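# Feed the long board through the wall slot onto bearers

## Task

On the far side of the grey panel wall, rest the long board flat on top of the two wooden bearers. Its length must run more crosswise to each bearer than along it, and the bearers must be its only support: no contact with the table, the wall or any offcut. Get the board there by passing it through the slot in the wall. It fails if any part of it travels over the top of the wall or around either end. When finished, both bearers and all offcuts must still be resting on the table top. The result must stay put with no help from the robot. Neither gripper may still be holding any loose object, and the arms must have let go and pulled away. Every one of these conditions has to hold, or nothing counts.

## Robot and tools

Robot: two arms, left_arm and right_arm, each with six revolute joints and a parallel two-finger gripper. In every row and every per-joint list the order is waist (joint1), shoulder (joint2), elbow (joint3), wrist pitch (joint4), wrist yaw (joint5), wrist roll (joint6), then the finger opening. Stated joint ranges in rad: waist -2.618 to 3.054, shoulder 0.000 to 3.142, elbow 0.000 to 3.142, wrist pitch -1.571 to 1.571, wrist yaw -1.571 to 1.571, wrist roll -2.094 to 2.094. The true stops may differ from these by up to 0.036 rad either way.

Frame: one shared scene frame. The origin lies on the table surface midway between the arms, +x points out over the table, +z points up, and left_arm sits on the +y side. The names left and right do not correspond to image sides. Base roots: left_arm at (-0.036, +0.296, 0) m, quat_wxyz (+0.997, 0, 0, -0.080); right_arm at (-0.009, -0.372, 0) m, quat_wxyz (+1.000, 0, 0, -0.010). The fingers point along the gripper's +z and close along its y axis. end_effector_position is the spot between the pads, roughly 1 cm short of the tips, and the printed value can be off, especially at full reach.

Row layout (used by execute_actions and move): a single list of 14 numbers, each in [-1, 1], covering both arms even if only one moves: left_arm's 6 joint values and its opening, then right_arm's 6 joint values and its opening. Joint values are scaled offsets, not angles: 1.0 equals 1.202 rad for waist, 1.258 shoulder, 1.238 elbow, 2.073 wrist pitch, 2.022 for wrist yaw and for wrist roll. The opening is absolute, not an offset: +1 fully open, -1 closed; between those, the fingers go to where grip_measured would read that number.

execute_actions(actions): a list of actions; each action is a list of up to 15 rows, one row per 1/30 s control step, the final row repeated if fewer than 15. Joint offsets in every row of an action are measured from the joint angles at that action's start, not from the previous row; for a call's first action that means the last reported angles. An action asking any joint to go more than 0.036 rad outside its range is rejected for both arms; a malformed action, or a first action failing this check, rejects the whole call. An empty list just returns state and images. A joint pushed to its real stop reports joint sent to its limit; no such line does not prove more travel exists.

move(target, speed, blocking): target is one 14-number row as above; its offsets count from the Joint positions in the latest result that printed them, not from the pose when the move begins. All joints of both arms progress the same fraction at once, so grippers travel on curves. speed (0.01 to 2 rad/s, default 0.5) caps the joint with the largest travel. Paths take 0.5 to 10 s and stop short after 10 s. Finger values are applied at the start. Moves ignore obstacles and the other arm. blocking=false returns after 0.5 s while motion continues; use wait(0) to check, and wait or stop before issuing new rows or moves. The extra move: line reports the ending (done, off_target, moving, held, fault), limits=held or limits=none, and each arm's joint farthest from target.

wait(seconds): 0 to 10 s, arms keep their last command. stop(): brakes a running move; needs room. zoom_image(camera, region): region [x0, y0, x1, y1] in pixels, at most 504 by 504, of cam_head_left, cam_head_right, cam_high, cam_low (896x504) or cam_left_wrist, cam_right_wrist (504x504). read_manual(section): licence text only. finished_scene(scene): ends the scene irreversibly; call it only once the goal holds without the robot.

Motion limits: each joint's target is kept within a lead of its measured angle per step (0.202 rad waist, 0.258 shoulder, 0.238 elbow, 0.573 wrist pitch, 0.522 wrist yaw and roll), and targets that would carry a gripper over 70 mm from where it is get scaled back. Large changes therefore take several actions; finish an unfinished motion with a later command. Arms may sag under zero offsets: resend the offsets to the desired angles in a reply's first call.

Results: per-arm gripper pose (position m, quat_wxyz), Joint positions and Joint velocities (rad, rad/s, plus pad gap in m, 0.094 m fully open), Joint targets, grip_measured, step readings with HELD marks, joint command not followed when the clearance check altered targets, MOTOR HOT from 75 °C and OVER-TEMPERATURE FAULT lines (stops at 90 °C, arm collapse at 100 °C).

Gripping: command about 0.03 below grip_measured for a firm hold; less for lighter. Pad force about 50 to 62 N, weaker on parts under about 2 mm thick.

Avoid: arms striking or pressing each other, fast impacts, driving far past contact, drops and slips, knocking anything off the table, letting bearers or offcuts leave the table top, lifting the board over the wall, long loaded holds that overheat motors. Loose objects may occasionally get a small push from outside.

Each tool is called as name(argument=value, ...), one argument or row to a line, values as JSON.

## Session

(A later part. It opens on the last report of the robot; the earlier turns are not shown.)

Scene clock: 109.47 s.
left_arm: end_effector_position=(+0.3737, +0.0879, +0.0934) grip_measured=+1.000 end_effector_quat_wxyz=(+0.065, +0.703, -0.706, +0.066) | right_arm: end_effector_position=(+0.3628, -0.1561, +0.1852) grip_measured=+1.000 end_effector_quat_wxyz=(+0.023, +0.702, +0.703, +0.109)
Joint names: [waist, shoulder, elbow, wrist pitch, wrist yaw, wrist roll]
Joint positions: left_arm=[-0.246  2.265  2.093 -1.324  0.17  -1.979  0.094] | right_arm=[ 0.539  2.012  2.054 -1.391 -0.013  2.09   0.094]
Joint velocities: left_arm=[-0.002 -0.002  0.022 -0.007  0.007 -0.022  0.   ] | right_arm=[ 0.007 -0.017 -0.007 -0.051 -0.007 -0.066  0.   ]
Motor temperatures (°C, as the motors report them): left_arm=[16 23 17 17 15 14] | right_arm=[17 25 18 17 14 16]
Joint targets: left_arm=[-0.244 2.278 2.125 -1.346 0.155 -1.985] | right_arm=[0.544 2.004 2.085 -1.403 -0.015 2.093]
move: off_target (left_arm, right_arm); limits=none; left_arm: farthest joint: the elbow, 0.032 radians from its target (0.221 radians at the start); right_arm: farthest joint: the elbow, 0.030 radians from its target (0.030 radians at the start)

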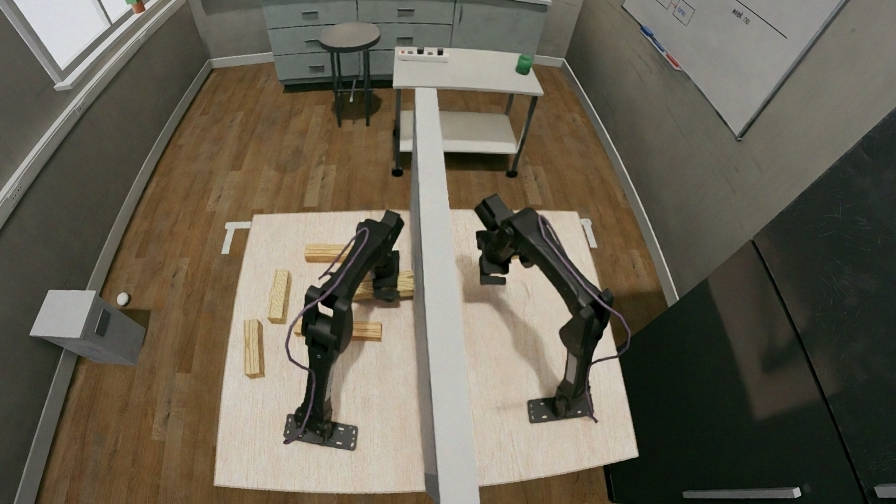

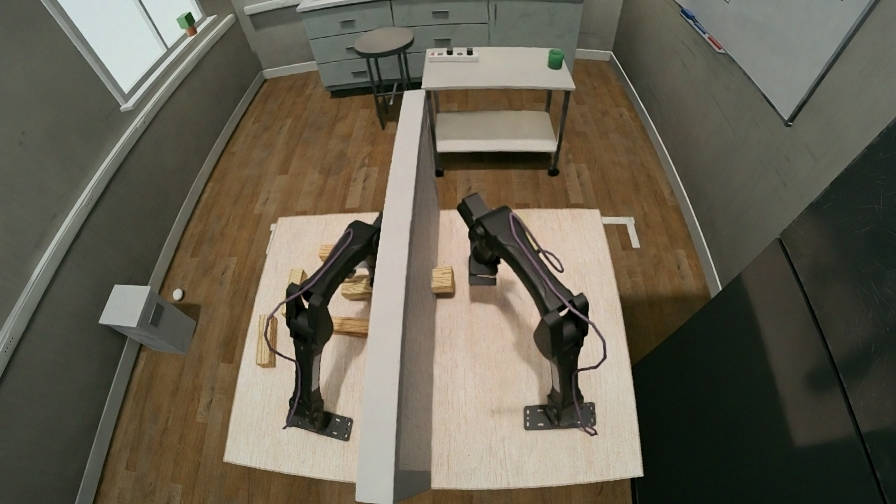

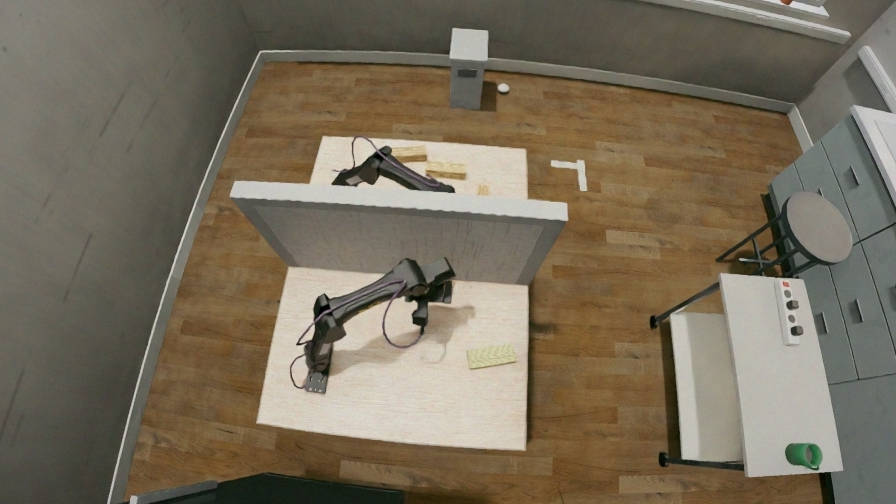

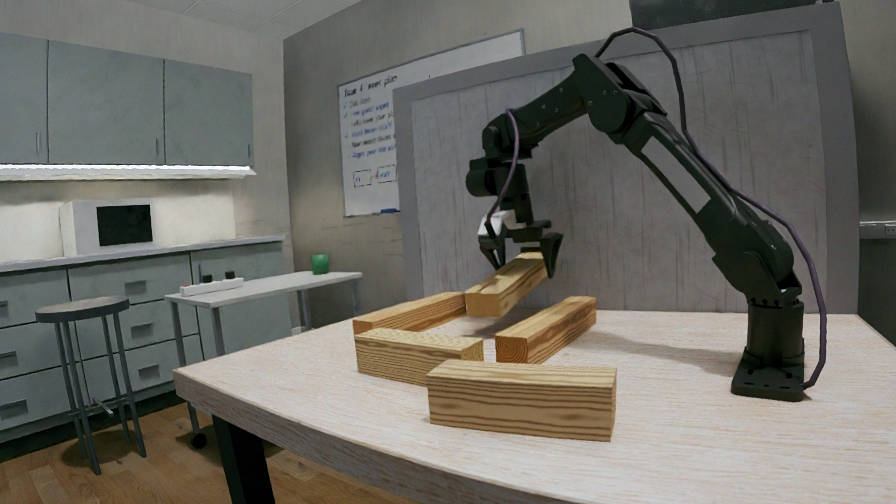

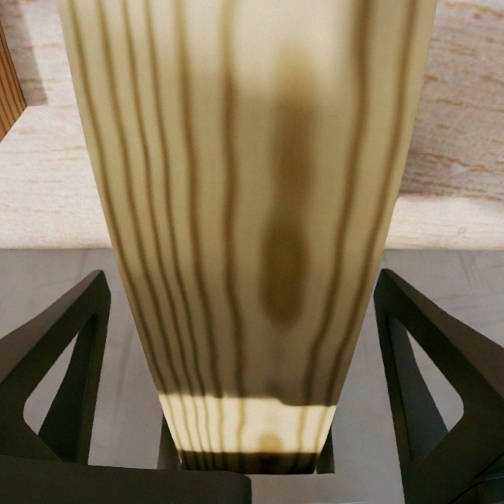

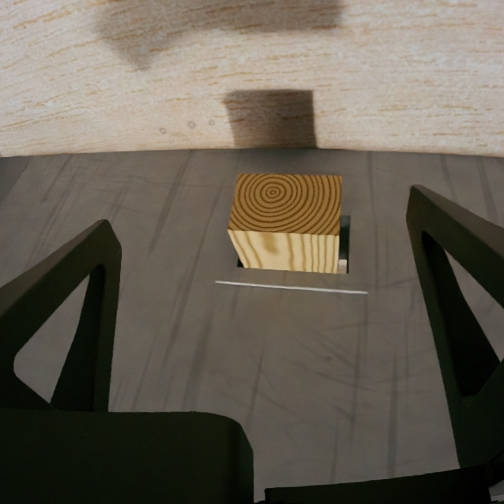

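execute_actions(
  actions=[
    [[0.0112,0.0139,0.0271,-0.0106,-0.0074,-0.003,0.92,0.0042,-0.0064,0.025,-0.0058,-0.001,0.0015,1],[0.0112,0.0139,0.0271,-0.0106,-0.0074,-0.003,0.84,0.0042,-0.0064,0.025,-0.0058,-0.001,0.0015,1],[0.0112,0.0139,0.0271,-0.0106,-0.0074,-0.003,0.76,0.0042,-0.0064,0.025,-0.0058,-0.001,0.0015,1],[0.0112,0.0139,0.0271,-0.0106,-0.0074,-0.003,0.68,0.0042,-0.0064,0.025,-0.0058,-0.001,0.0015,1],[0.0112,0.0139,0.0271,-0.0106,-0.0074,-0.003,0.60,0.0042,-0.0064,0.025,-0.0058,-0.001,0.0015,1],[0.0112,0.0139,0.0271,-0.0106,-0.0074,-0.003,0.52,0.0042,-0.0064,0.025,-0.0058,-0.001,0.0015,1],[0.0112,0.0139,0.0271,-0.0106,-0.0074,-0.003,0.46,0.0042,-0.0064,0.025,-0.0058,-0.001,0.0015,1],[0.0112,0.0139,0.0271,-0.0106,-0.0074,-0.003,0.41,0.0042,-0.0064,0.025,-0.0058,-0.001,0.0015,1],[0.0112,0.0139,0.0271,-0.0106,-0.0074,-0.003,0.37,0.0042,-0.0064,0.025,-0.0058,-0.001,0.0015,1],[0.0112,0.0139,0.0271,-0.0106,-0.0074,-0.003,0.33,0.0042,-0.0064,0.025,-0.0058,-0.001,0.0015,1],[0.0112,0.0139,0.0271,-0.0106,-0.0074,-0.003,0.30,0.0042,-0.0064,0.025,-0.0058,-0.001,0.0015,1],[0.0112,0.0139,0.0271,-0.0106,-0.0074,-0.003,0.27,0.0042,-0.0064,0.025,-0.0058,-0.001,0.0015,1],[0.0112,0.0139,0.0271,-0.0106,-0.0074,-0.003,0.24,0.0042,-0.0064,0.025,-0.0058,-0.001,0.0015,1],[0.0112,0.0139,0.0271,-0.0106,-0.0074,-0.003,0.18,0.0042,-0.0064,0.025,-0.0058,-0.001,0.0015,1],[0.0112,0.0139,0.0271,-0.0106,-0.0074,-0.003,0.1,0.0042,-0.0064,0.025,-0.0058,-0.001,0.0015,1]],
  ],
)

wait(
  seconds=0.3,
)

Scene clock: 110.77 s.
left_arm: end_effector_position=(+0.3753, +0.0908, +0.0933) grip_measured=+0.254 end_effector_quat_wxyz=(+0.064, +0.706, -0.702, +0.065) | right_arm: end_effector_position=(+0.3628, -0.1561, +0.1852) grip_measured=+1.000 end_effector_quat_wxyz=(+0.023, +0.702, +0.703, +0.109)
Joint names: [waist, shoulder, elbow, wrist pitch, wrist yaw, wrist roll]
Joint positions: left_arm=[-0.24   2.265  2.093 -1.324  0.167 -1.983  0.059] | right_arm=[ 0.539  2.012  2.054 -1.391 -0.013  2.09   0.094]
Joint velocities: left_arm=[-0.007 -0.007  0.012  0.022  0.037  0.037  0.   ] | right_arm=[ 0.007  0.002  0.017 -0.022  0.051  0.022  0.   ]
Motor temperatures (°C, as the motors report them): left_arm=[16 23 18 17 15 14] | right_arm=[17 25 18 17 14 16]
Joint targets: left_arm=[-0.232 2.283 2.126 -1.347 0.155 -1.985] | right_arm=[0.544 2.004 2.085 -1.403 -0.015 2.093]
Step readings (joint positions):
0: left_arm=[-0.246 2.265 2.093 -1.325 0.169 -1.980] | right_arm=[0.539 2.012 2.054 -1.391 -0.013 2.090]
1: left_arm=[-0.245 2.265 2.093 -1.325 0.169 -1.980] | right_arm=[0.539 2.012 2.054 -1.391 -0.013 2.090]
2: left_arm=[-0.245 2.265 2.093 -1.325 0.169 -1.980] | right_arm=[0.539 2.012 2.054 -1.391 -0.013 2.090]
4: left_arm=[-0.243 2.265 2.093 -1.325 0.169 -1.980] | right_arm=[0.539 2.012 2.054 -1.391 -0.013 2.090]
8: left_arm=[-0.240 2.265 2.093 -1.325 0.169 -1.980] | right_arm=[0.539 2.012 2.054 -1.391 -0.013 2.090]
15: Joint positions above

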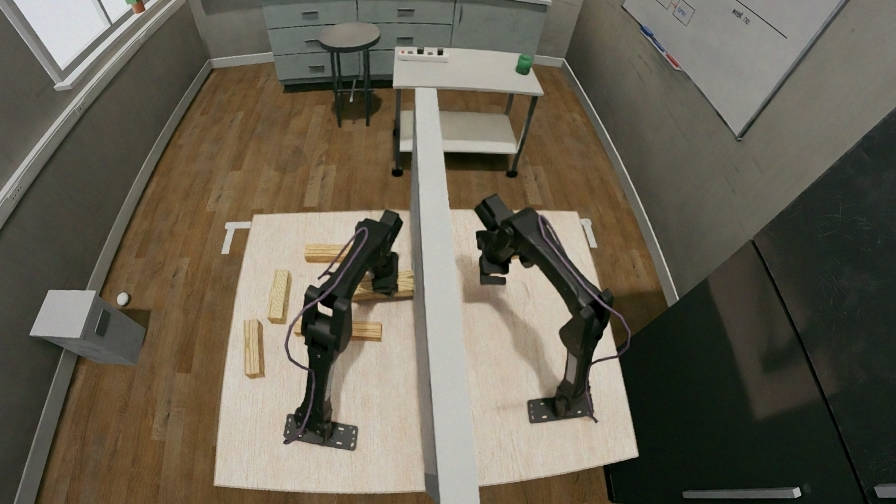

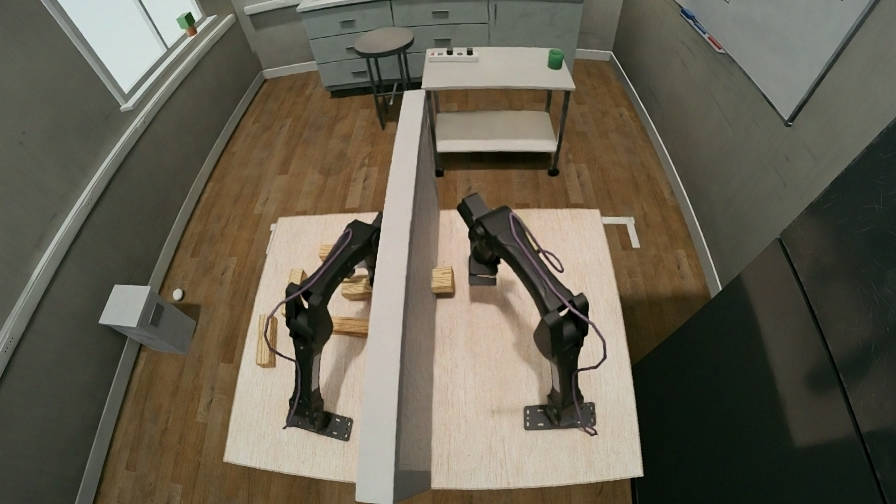

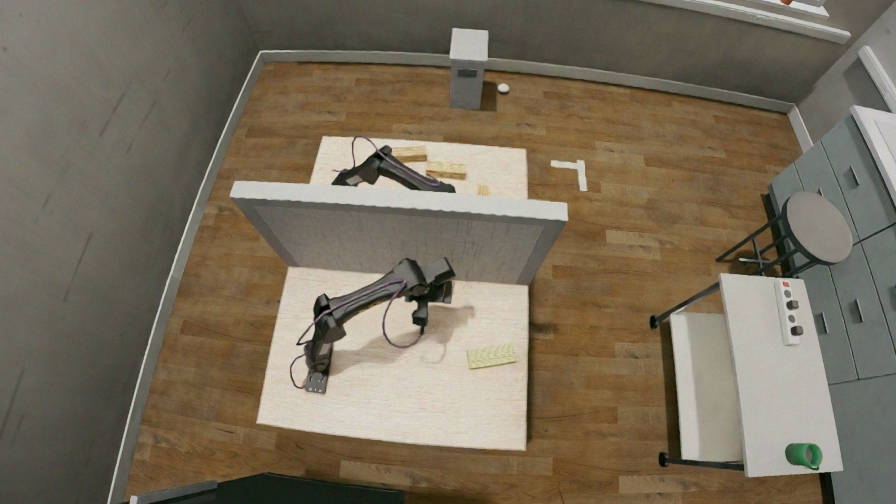

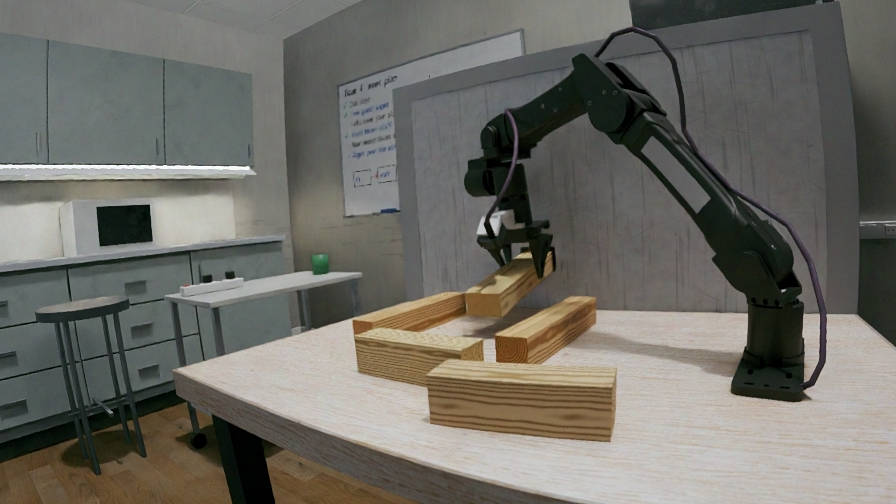

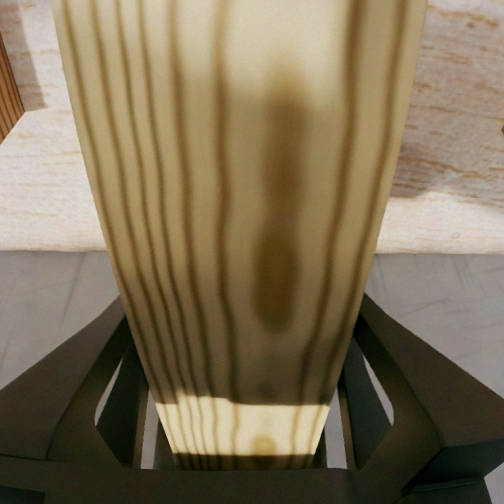

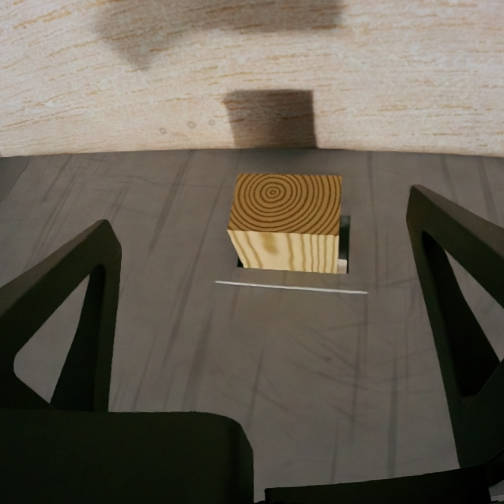

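Scene clock: 111.07 s.
left_arm: end_effector_position=(+0.3753, +0.0908, +0.0933) grip_measured=+0.254 end_effector_quat_wxyz=(+0.064, +0.706, -0.702, +0.065) | right_arm: end_effector_position=(+0.3628, -0.1561, +0.1852) grip_measured=+1.000 end_effector_quat_wxyz=(+0.023, +0.702, +0.703, +0.109)
Joint names: [waist, shoulder, elbow, wrist pitch, wrist yaw, wrist roll]
Joint positions: left_arm=[-0.24   2.265  2.093 -1.324  0.167 -1.983  0.059] | right_arm=[ 0.539  2.012  2.054 -1.391 -0.013  2.09   0.094]
Joint velocities: left_arm=[-0.007  0.012 -0.017 -0.022 -0.022 -0.007 -0.   ] | right_arm=[ 0.002  0.007 -0.012 -0.037 -0.051 -0.11   0.   ]
Motor temperatures (°C, as the motors report them): left_arm=[16 23 18 17 15 14] | right_arm=[17 25 18 17 14 16]
Joint targets: left_arm=[-0.232 2.283 2.126 -1.347 0.155 -1.985] | right_arm=[0.544 2.004 2.085 -1.403 -0.015 2.093]
wait: 0.30 s; at rest by 0.17 s

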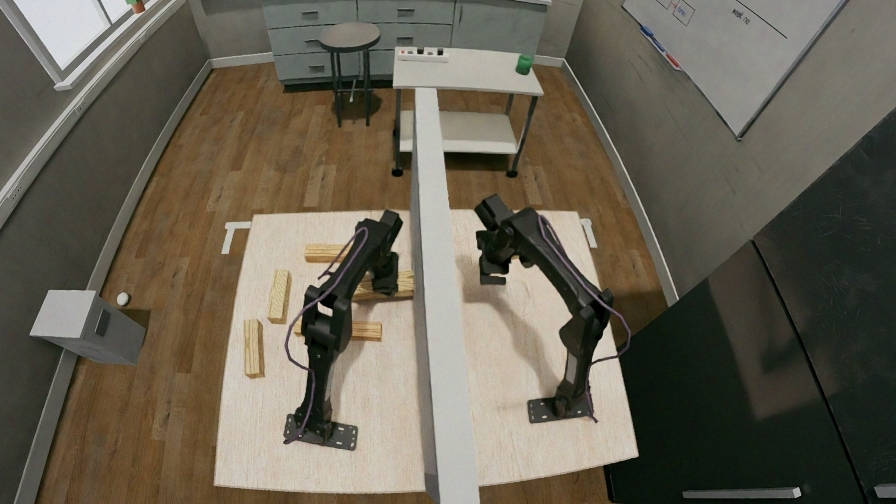

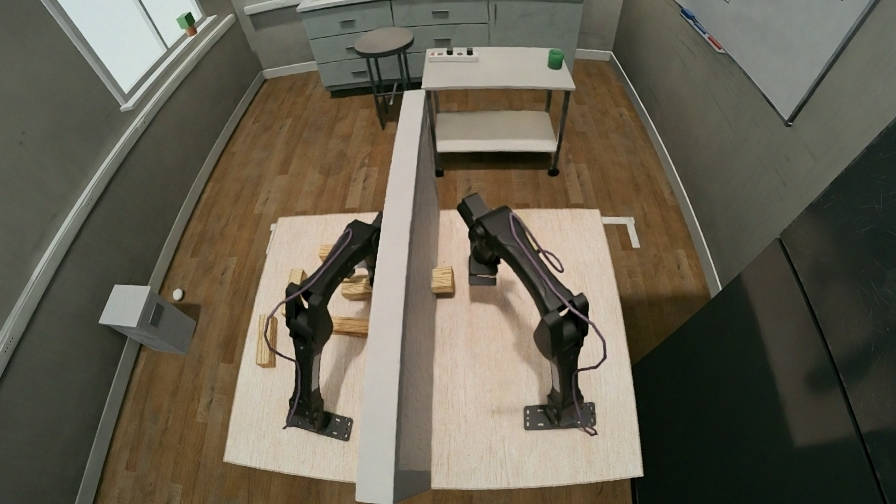

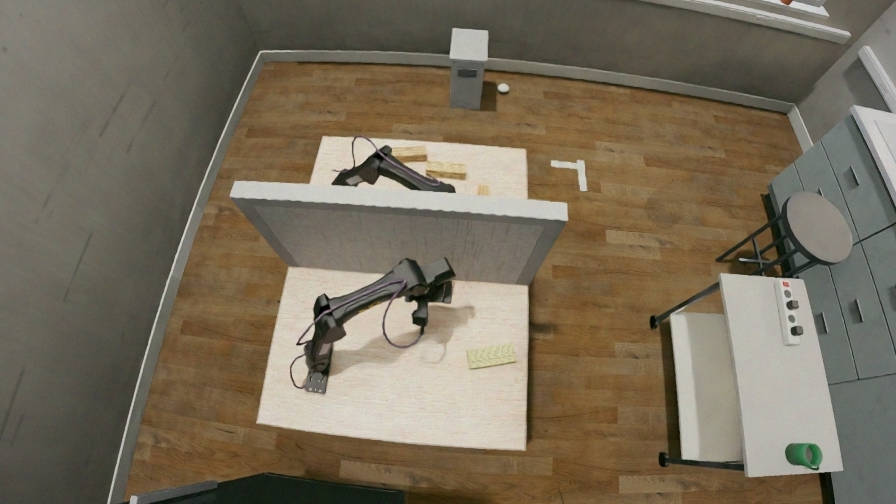

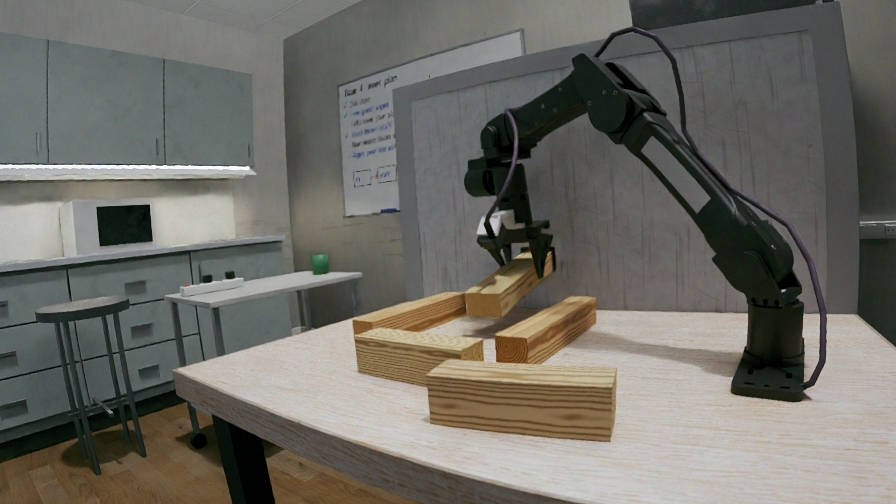

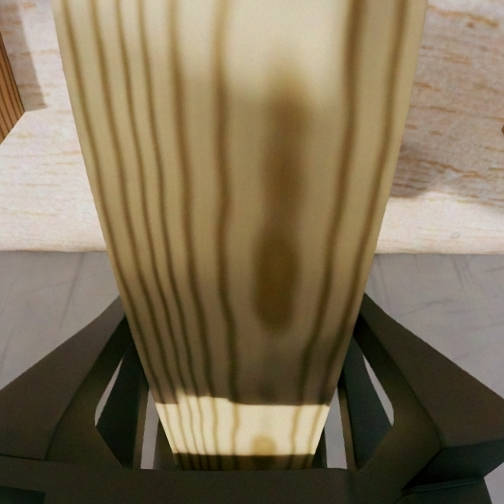

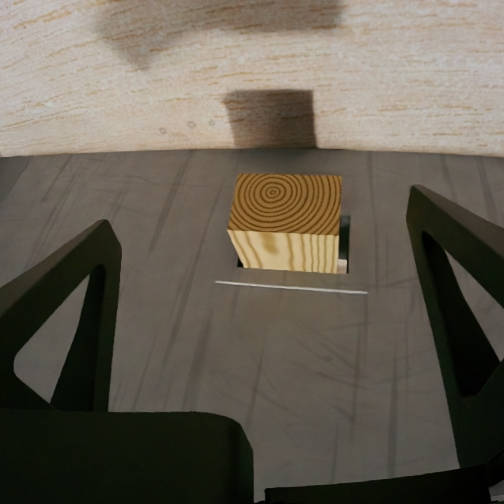

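execute_actions(
  actions=[
    [[0.0067,0.0003,0.0369,-0.0120,-0.0068,0.0041,0.1,0.0042,-0.0064,0.025,-0.0058,-0.001,0.0015,1],[0.0068,0.0014,0.0404,-0.0146,-0.0095,0.0044,0.1,0.0042,-0.0064,0.025,-0.0058,-0.001,0.0015,1],[0.0070,0.0030,0.0461,-0.0188,-0.0139,0.0050,0.1,0.0042,-0.0064,0.025,-0.0058,-0.001,0.0015,1],[0.0072,0.0053,0.0537,-0.0245,-0.0198,0.0057,0.1,0.0042,-0.0064,0.025,-0.0058,-0.001,0.0015,1],[0.0075,0.0080,0.0629,-0.0313,-0.0269,0.0066,0.1,0.0042,-0.0064,0.025,-0.0058,-0.001,0.0015,1],[0.0077,0.0110,0.0733,-0.0390,-0.0350,0.0075,0.1,0.0042,-0.0064,0.025,-0.0058,-0.001,0.0015,1],[0.0080,0.0142,0.0844,-0.0473,-0.0436,0.0086,0.1,0.0042,-0.0064,0.025,-0.0058,-0.001,0.0015,1],[0.0084,0.0176,0.0957,-0.0557,-0.0523,0.0096,0.1,0.0042,-0.0064,0.025,-0.0058,-0.001,0.0015,1],[0.0087,0.0208,0.1068,-0.0640,-0.0609,0.0107,0.1,0.0042,-0.0064,0.025,-0.0058,-0.001,0.0015,1],[0.0090,0.0239,0.1172,-0.0717,-0.0690,0.0117,0.1,0.0042,-0.0064,0.025,-0.0058,-0.001,0.0015,1],[0.0092,0.0265,0.1264,-0.0785,-0.0761,0.0125,0.1,0.0042,-0.0064,0.025,-0.0058,-0.001,0.0015,1],[0.0094,0.0288,0.1340,-0.0842,-0.0820,0.0132,0.1,0.0042,-0.0064,0.025,-0.0058,-0.001,0.0015,1],[0.0096,0.0304,0.1397,-0.0884,-0.0864,0.0138,0.1,0.0042,-0.0064,0.025,-0.0058,-0.001,0.0015,1],[0.0097,0.0315,0.1432,-0.0910,-0.0891,0.0141,0.1,0.0042,-0.0064,0.025,-0.0058,-0.001,0.0015,1],[0.0097,0.0318,0.1444,-0.0919,-0.0900,0.0142,0.1,0.0042,-0.0064,0.025,-0.0058,-0.001,0.0015,1]],
  ],
)

wait(
  seconds=0.4,
)

Scene clock: 114.80 s.
left_arm: end_effector_position=(+0.3809, +0.1150, +0.1049) grip_measured=+0.254 end_effector_quat_wxyz=(+0.009, +0.704, -0.709, +0.021) | right_arm: end_effector_position=(+0.3628, -0.1561, +0.1852) grip_measured=+1.000 end_effector_quat_wxyz=(+0.023, +0.702, +0.703, +0.109)
Joint names: [waist, shoulder, elbow, wrist pitch, wrist yaw, wrist roll]
Joint positions: left_arm=[-0.238  2.308  2.223 -1.453  0.033 -1.963  0.059] | right_arm=[ 0.539  2.012  2.054 -1.391 -0.013  2.09   0.094]
Joint velocities: left_arm=[ 0.027  0.012  0.139 -0.33  -0.212 -0.051 -0.   ] | right_arm=[-0.007 -0.012 -0.007  0.022  0.022  0.007  0.   ]
Motor temperatures (°C, as the motors report them): left_arm=[16 23 18 17 15 14] | right_arm=[17 25 18 17 14 16]
Joint targets: left_arm=[-0.228 2.305 2.272 -1.514 -0.015 -1.954] | right_arm=[0.544 2.004 2.085 -1.403 -0.015 2.093]
Step readings (joint positions):
0: left_arm=[-0.240 2.265 2.093 -1.324 0.167 -1.983] | right_arm=[0.539 2.012 2.054 -1.391 -0.013 2.090]
1: left_arm=[-0.240 2.265 2.095 -1.324 0.166 -1.982] | right_arm=[0.539 2.012 2.054 -1.391 -0.013 2.090]
2: left_arm=[-0.240 2.265 2.097 -1.325 0.164 -1.981] | right_arm=[0.539 2.012 2.054 -1.391 -0.013 2.090]
4: left_arm=[-0.240 2.269 2.106 -1.335 0.156 -1.979] | right_arm=[0.539 2.012 2.054 -1.391 -0.013 2.090]
8: left_arm=[-0.240 2.287 2.147 -1.372 0.120 -1.974] | right_arm=[0.539 2.012 2.054 -1.391 -0.013 2.090]
15: Joint positions above

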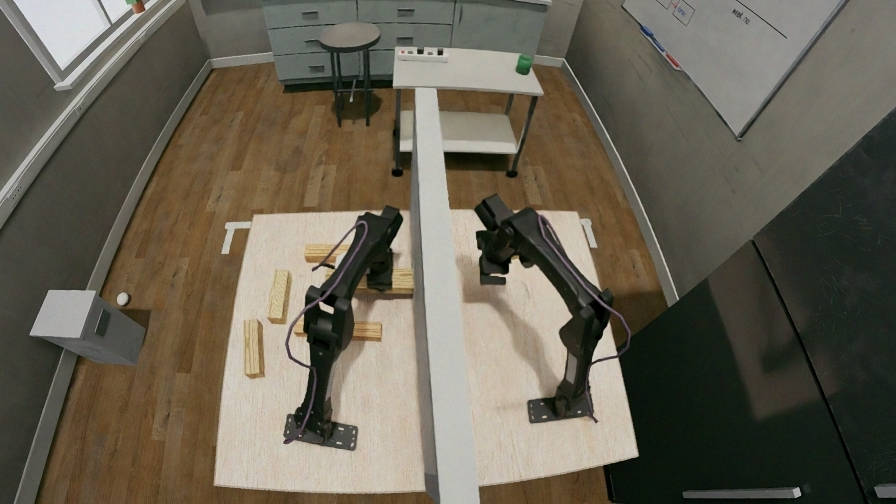

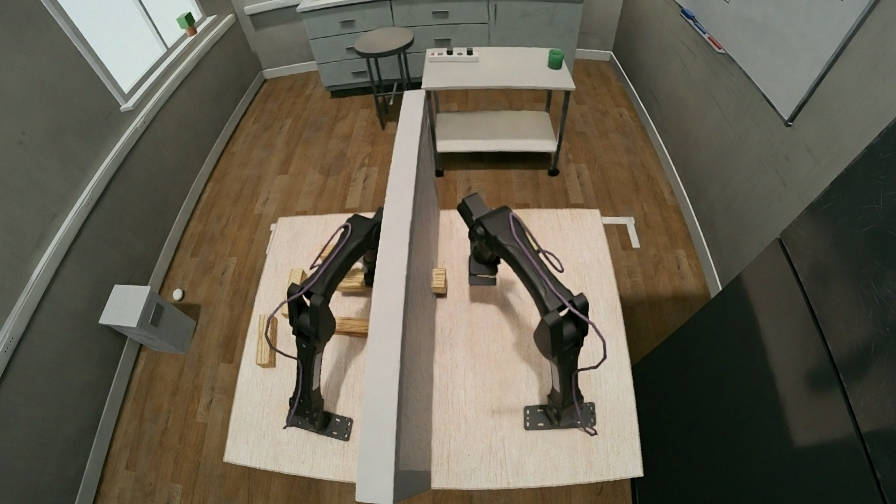

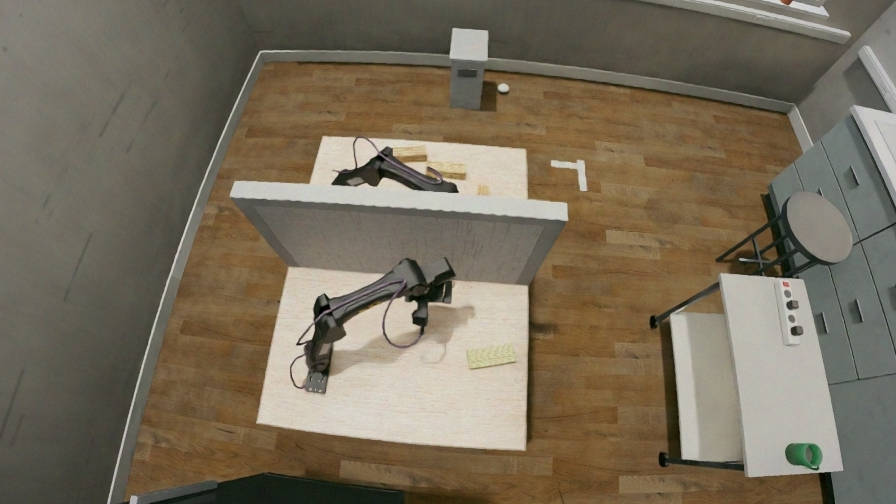

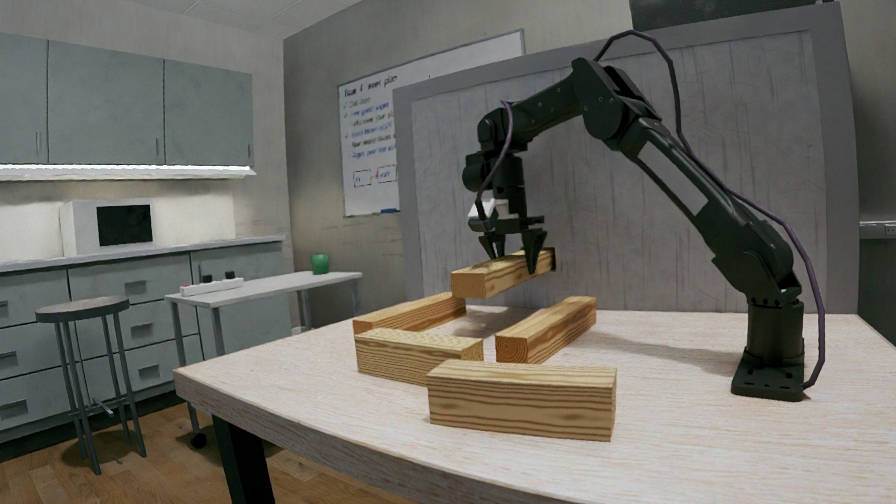

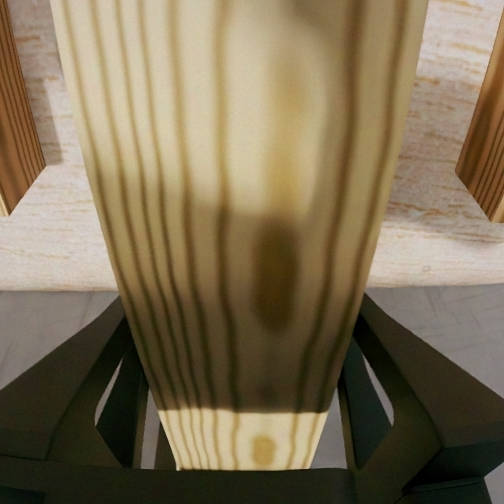

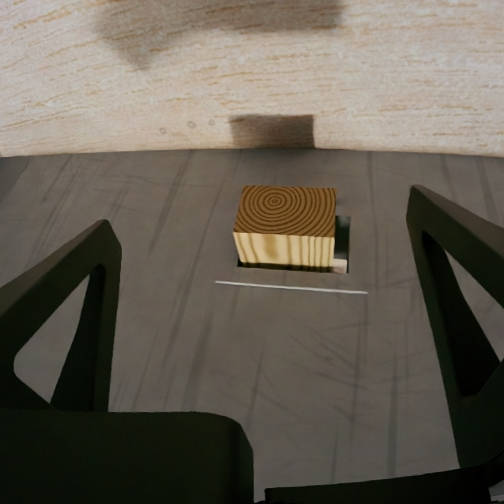

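Scene clock: 115.20 s.
left_arm: end_effector_position=(+0.3770, +0.1246, +0.1067) grip_measured=+0.254 end_effector_quat_wxyz=(-0.000, +0.705, -0.710, +0.002) | right_arm: end_effector_position=(+0.3628, -0.1561, +0.1852) grip_measured=+1.000 end_effector_quat_wxyz=(+0.023, +0.702, +0.703, +0.109)
Joint names: [waist, shoulder, elbow, wrist pitch, wrist yaw, wrist roll]
Joint positions: left_arm=[-0.234  2.308  2.231 -1.49   0.001 -1.959  0.059] | right_arm=[ 0.539  2.012  2.054 -1.391 -0.013  2.09   0.094]
Joint velocities: left_arm=[-0.017  0.002 -0.002 -0.11  -0.037 -0.007 -0.001] | right_arm=[ 0.002 -0.012  0.002 -0.037 -0.037 -0.051  0.   ]
Motor temperatures (°C, as the motors report them): left_arm=[16 23 18 17 15 14] | right_arm=[17 25 18 17 14 16]
Joint targets: left_arm=[-0.228 2.305 2.272 -1.514 -0.015 -1.954] | right_arm=[0.544 2.004 2.085 -1.403 -0.015 2.093]
wait: 0.40 s; no rest

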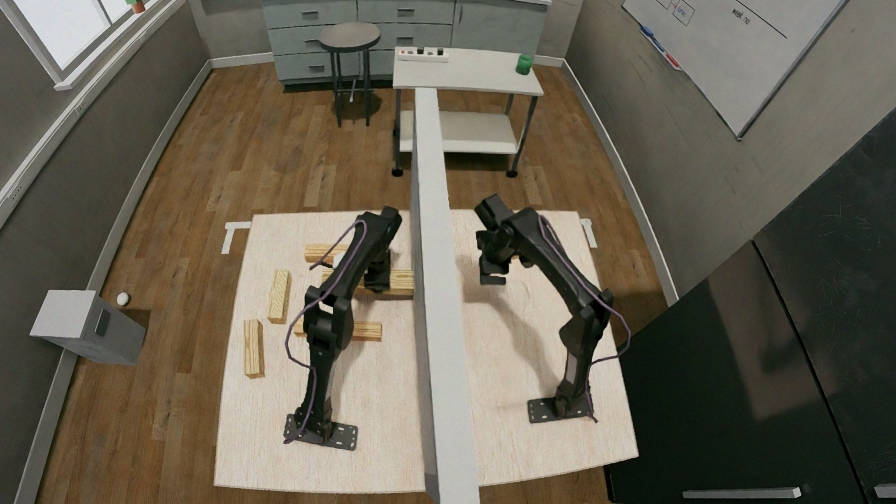

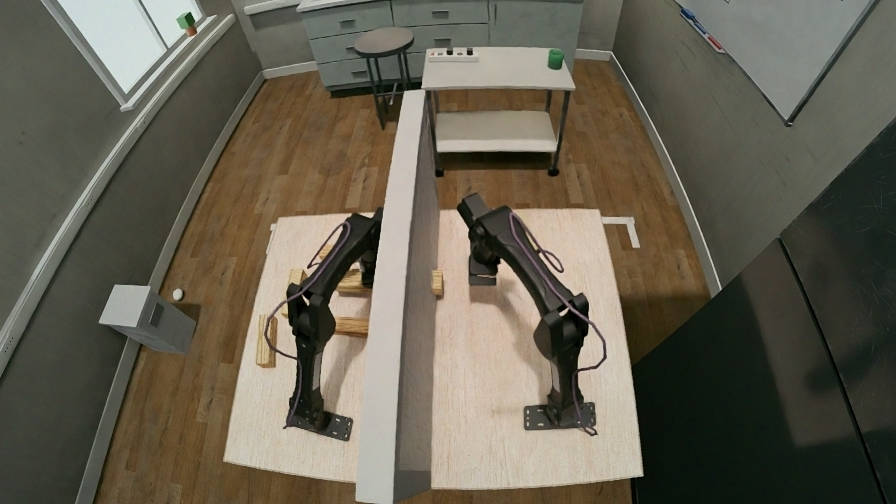

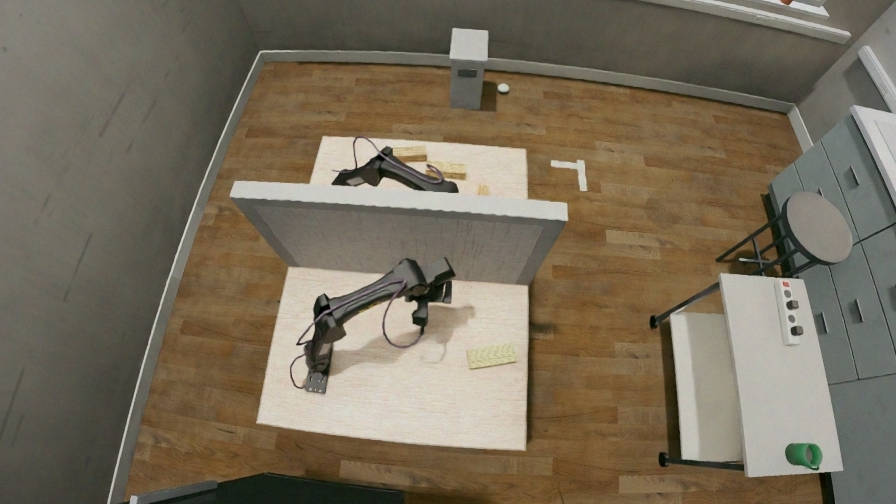

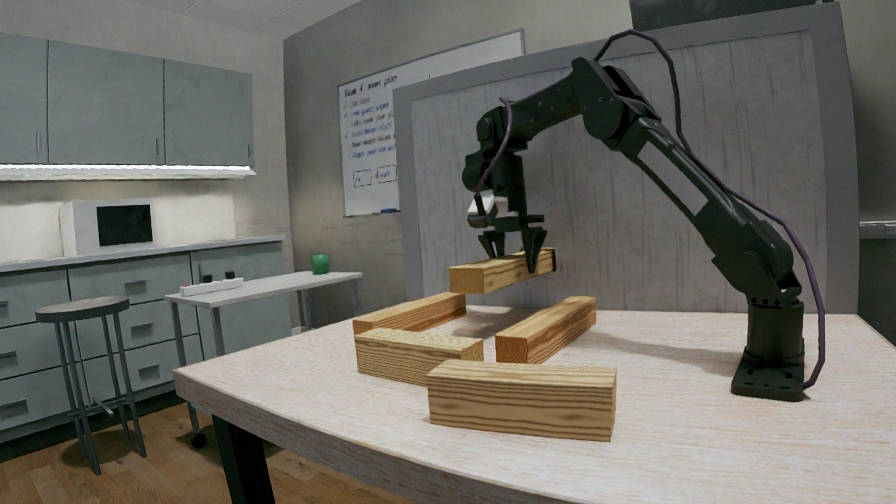

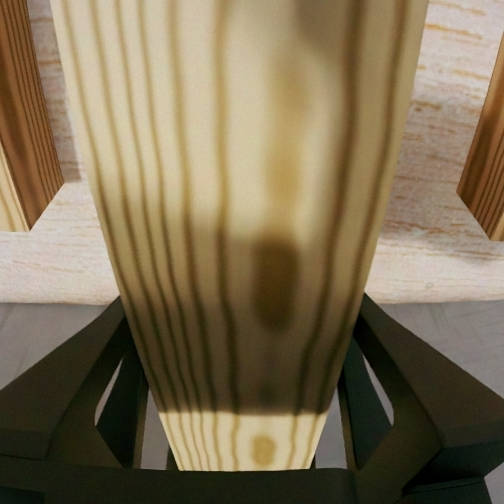

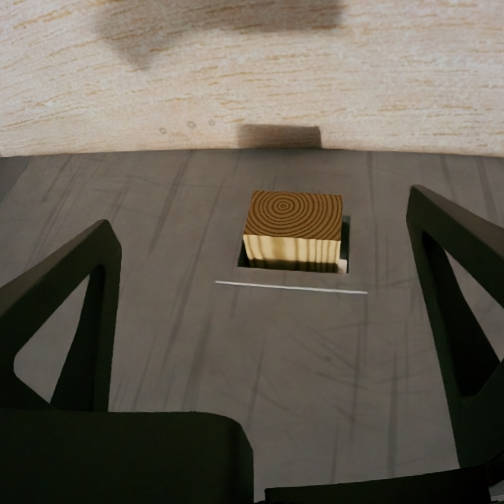

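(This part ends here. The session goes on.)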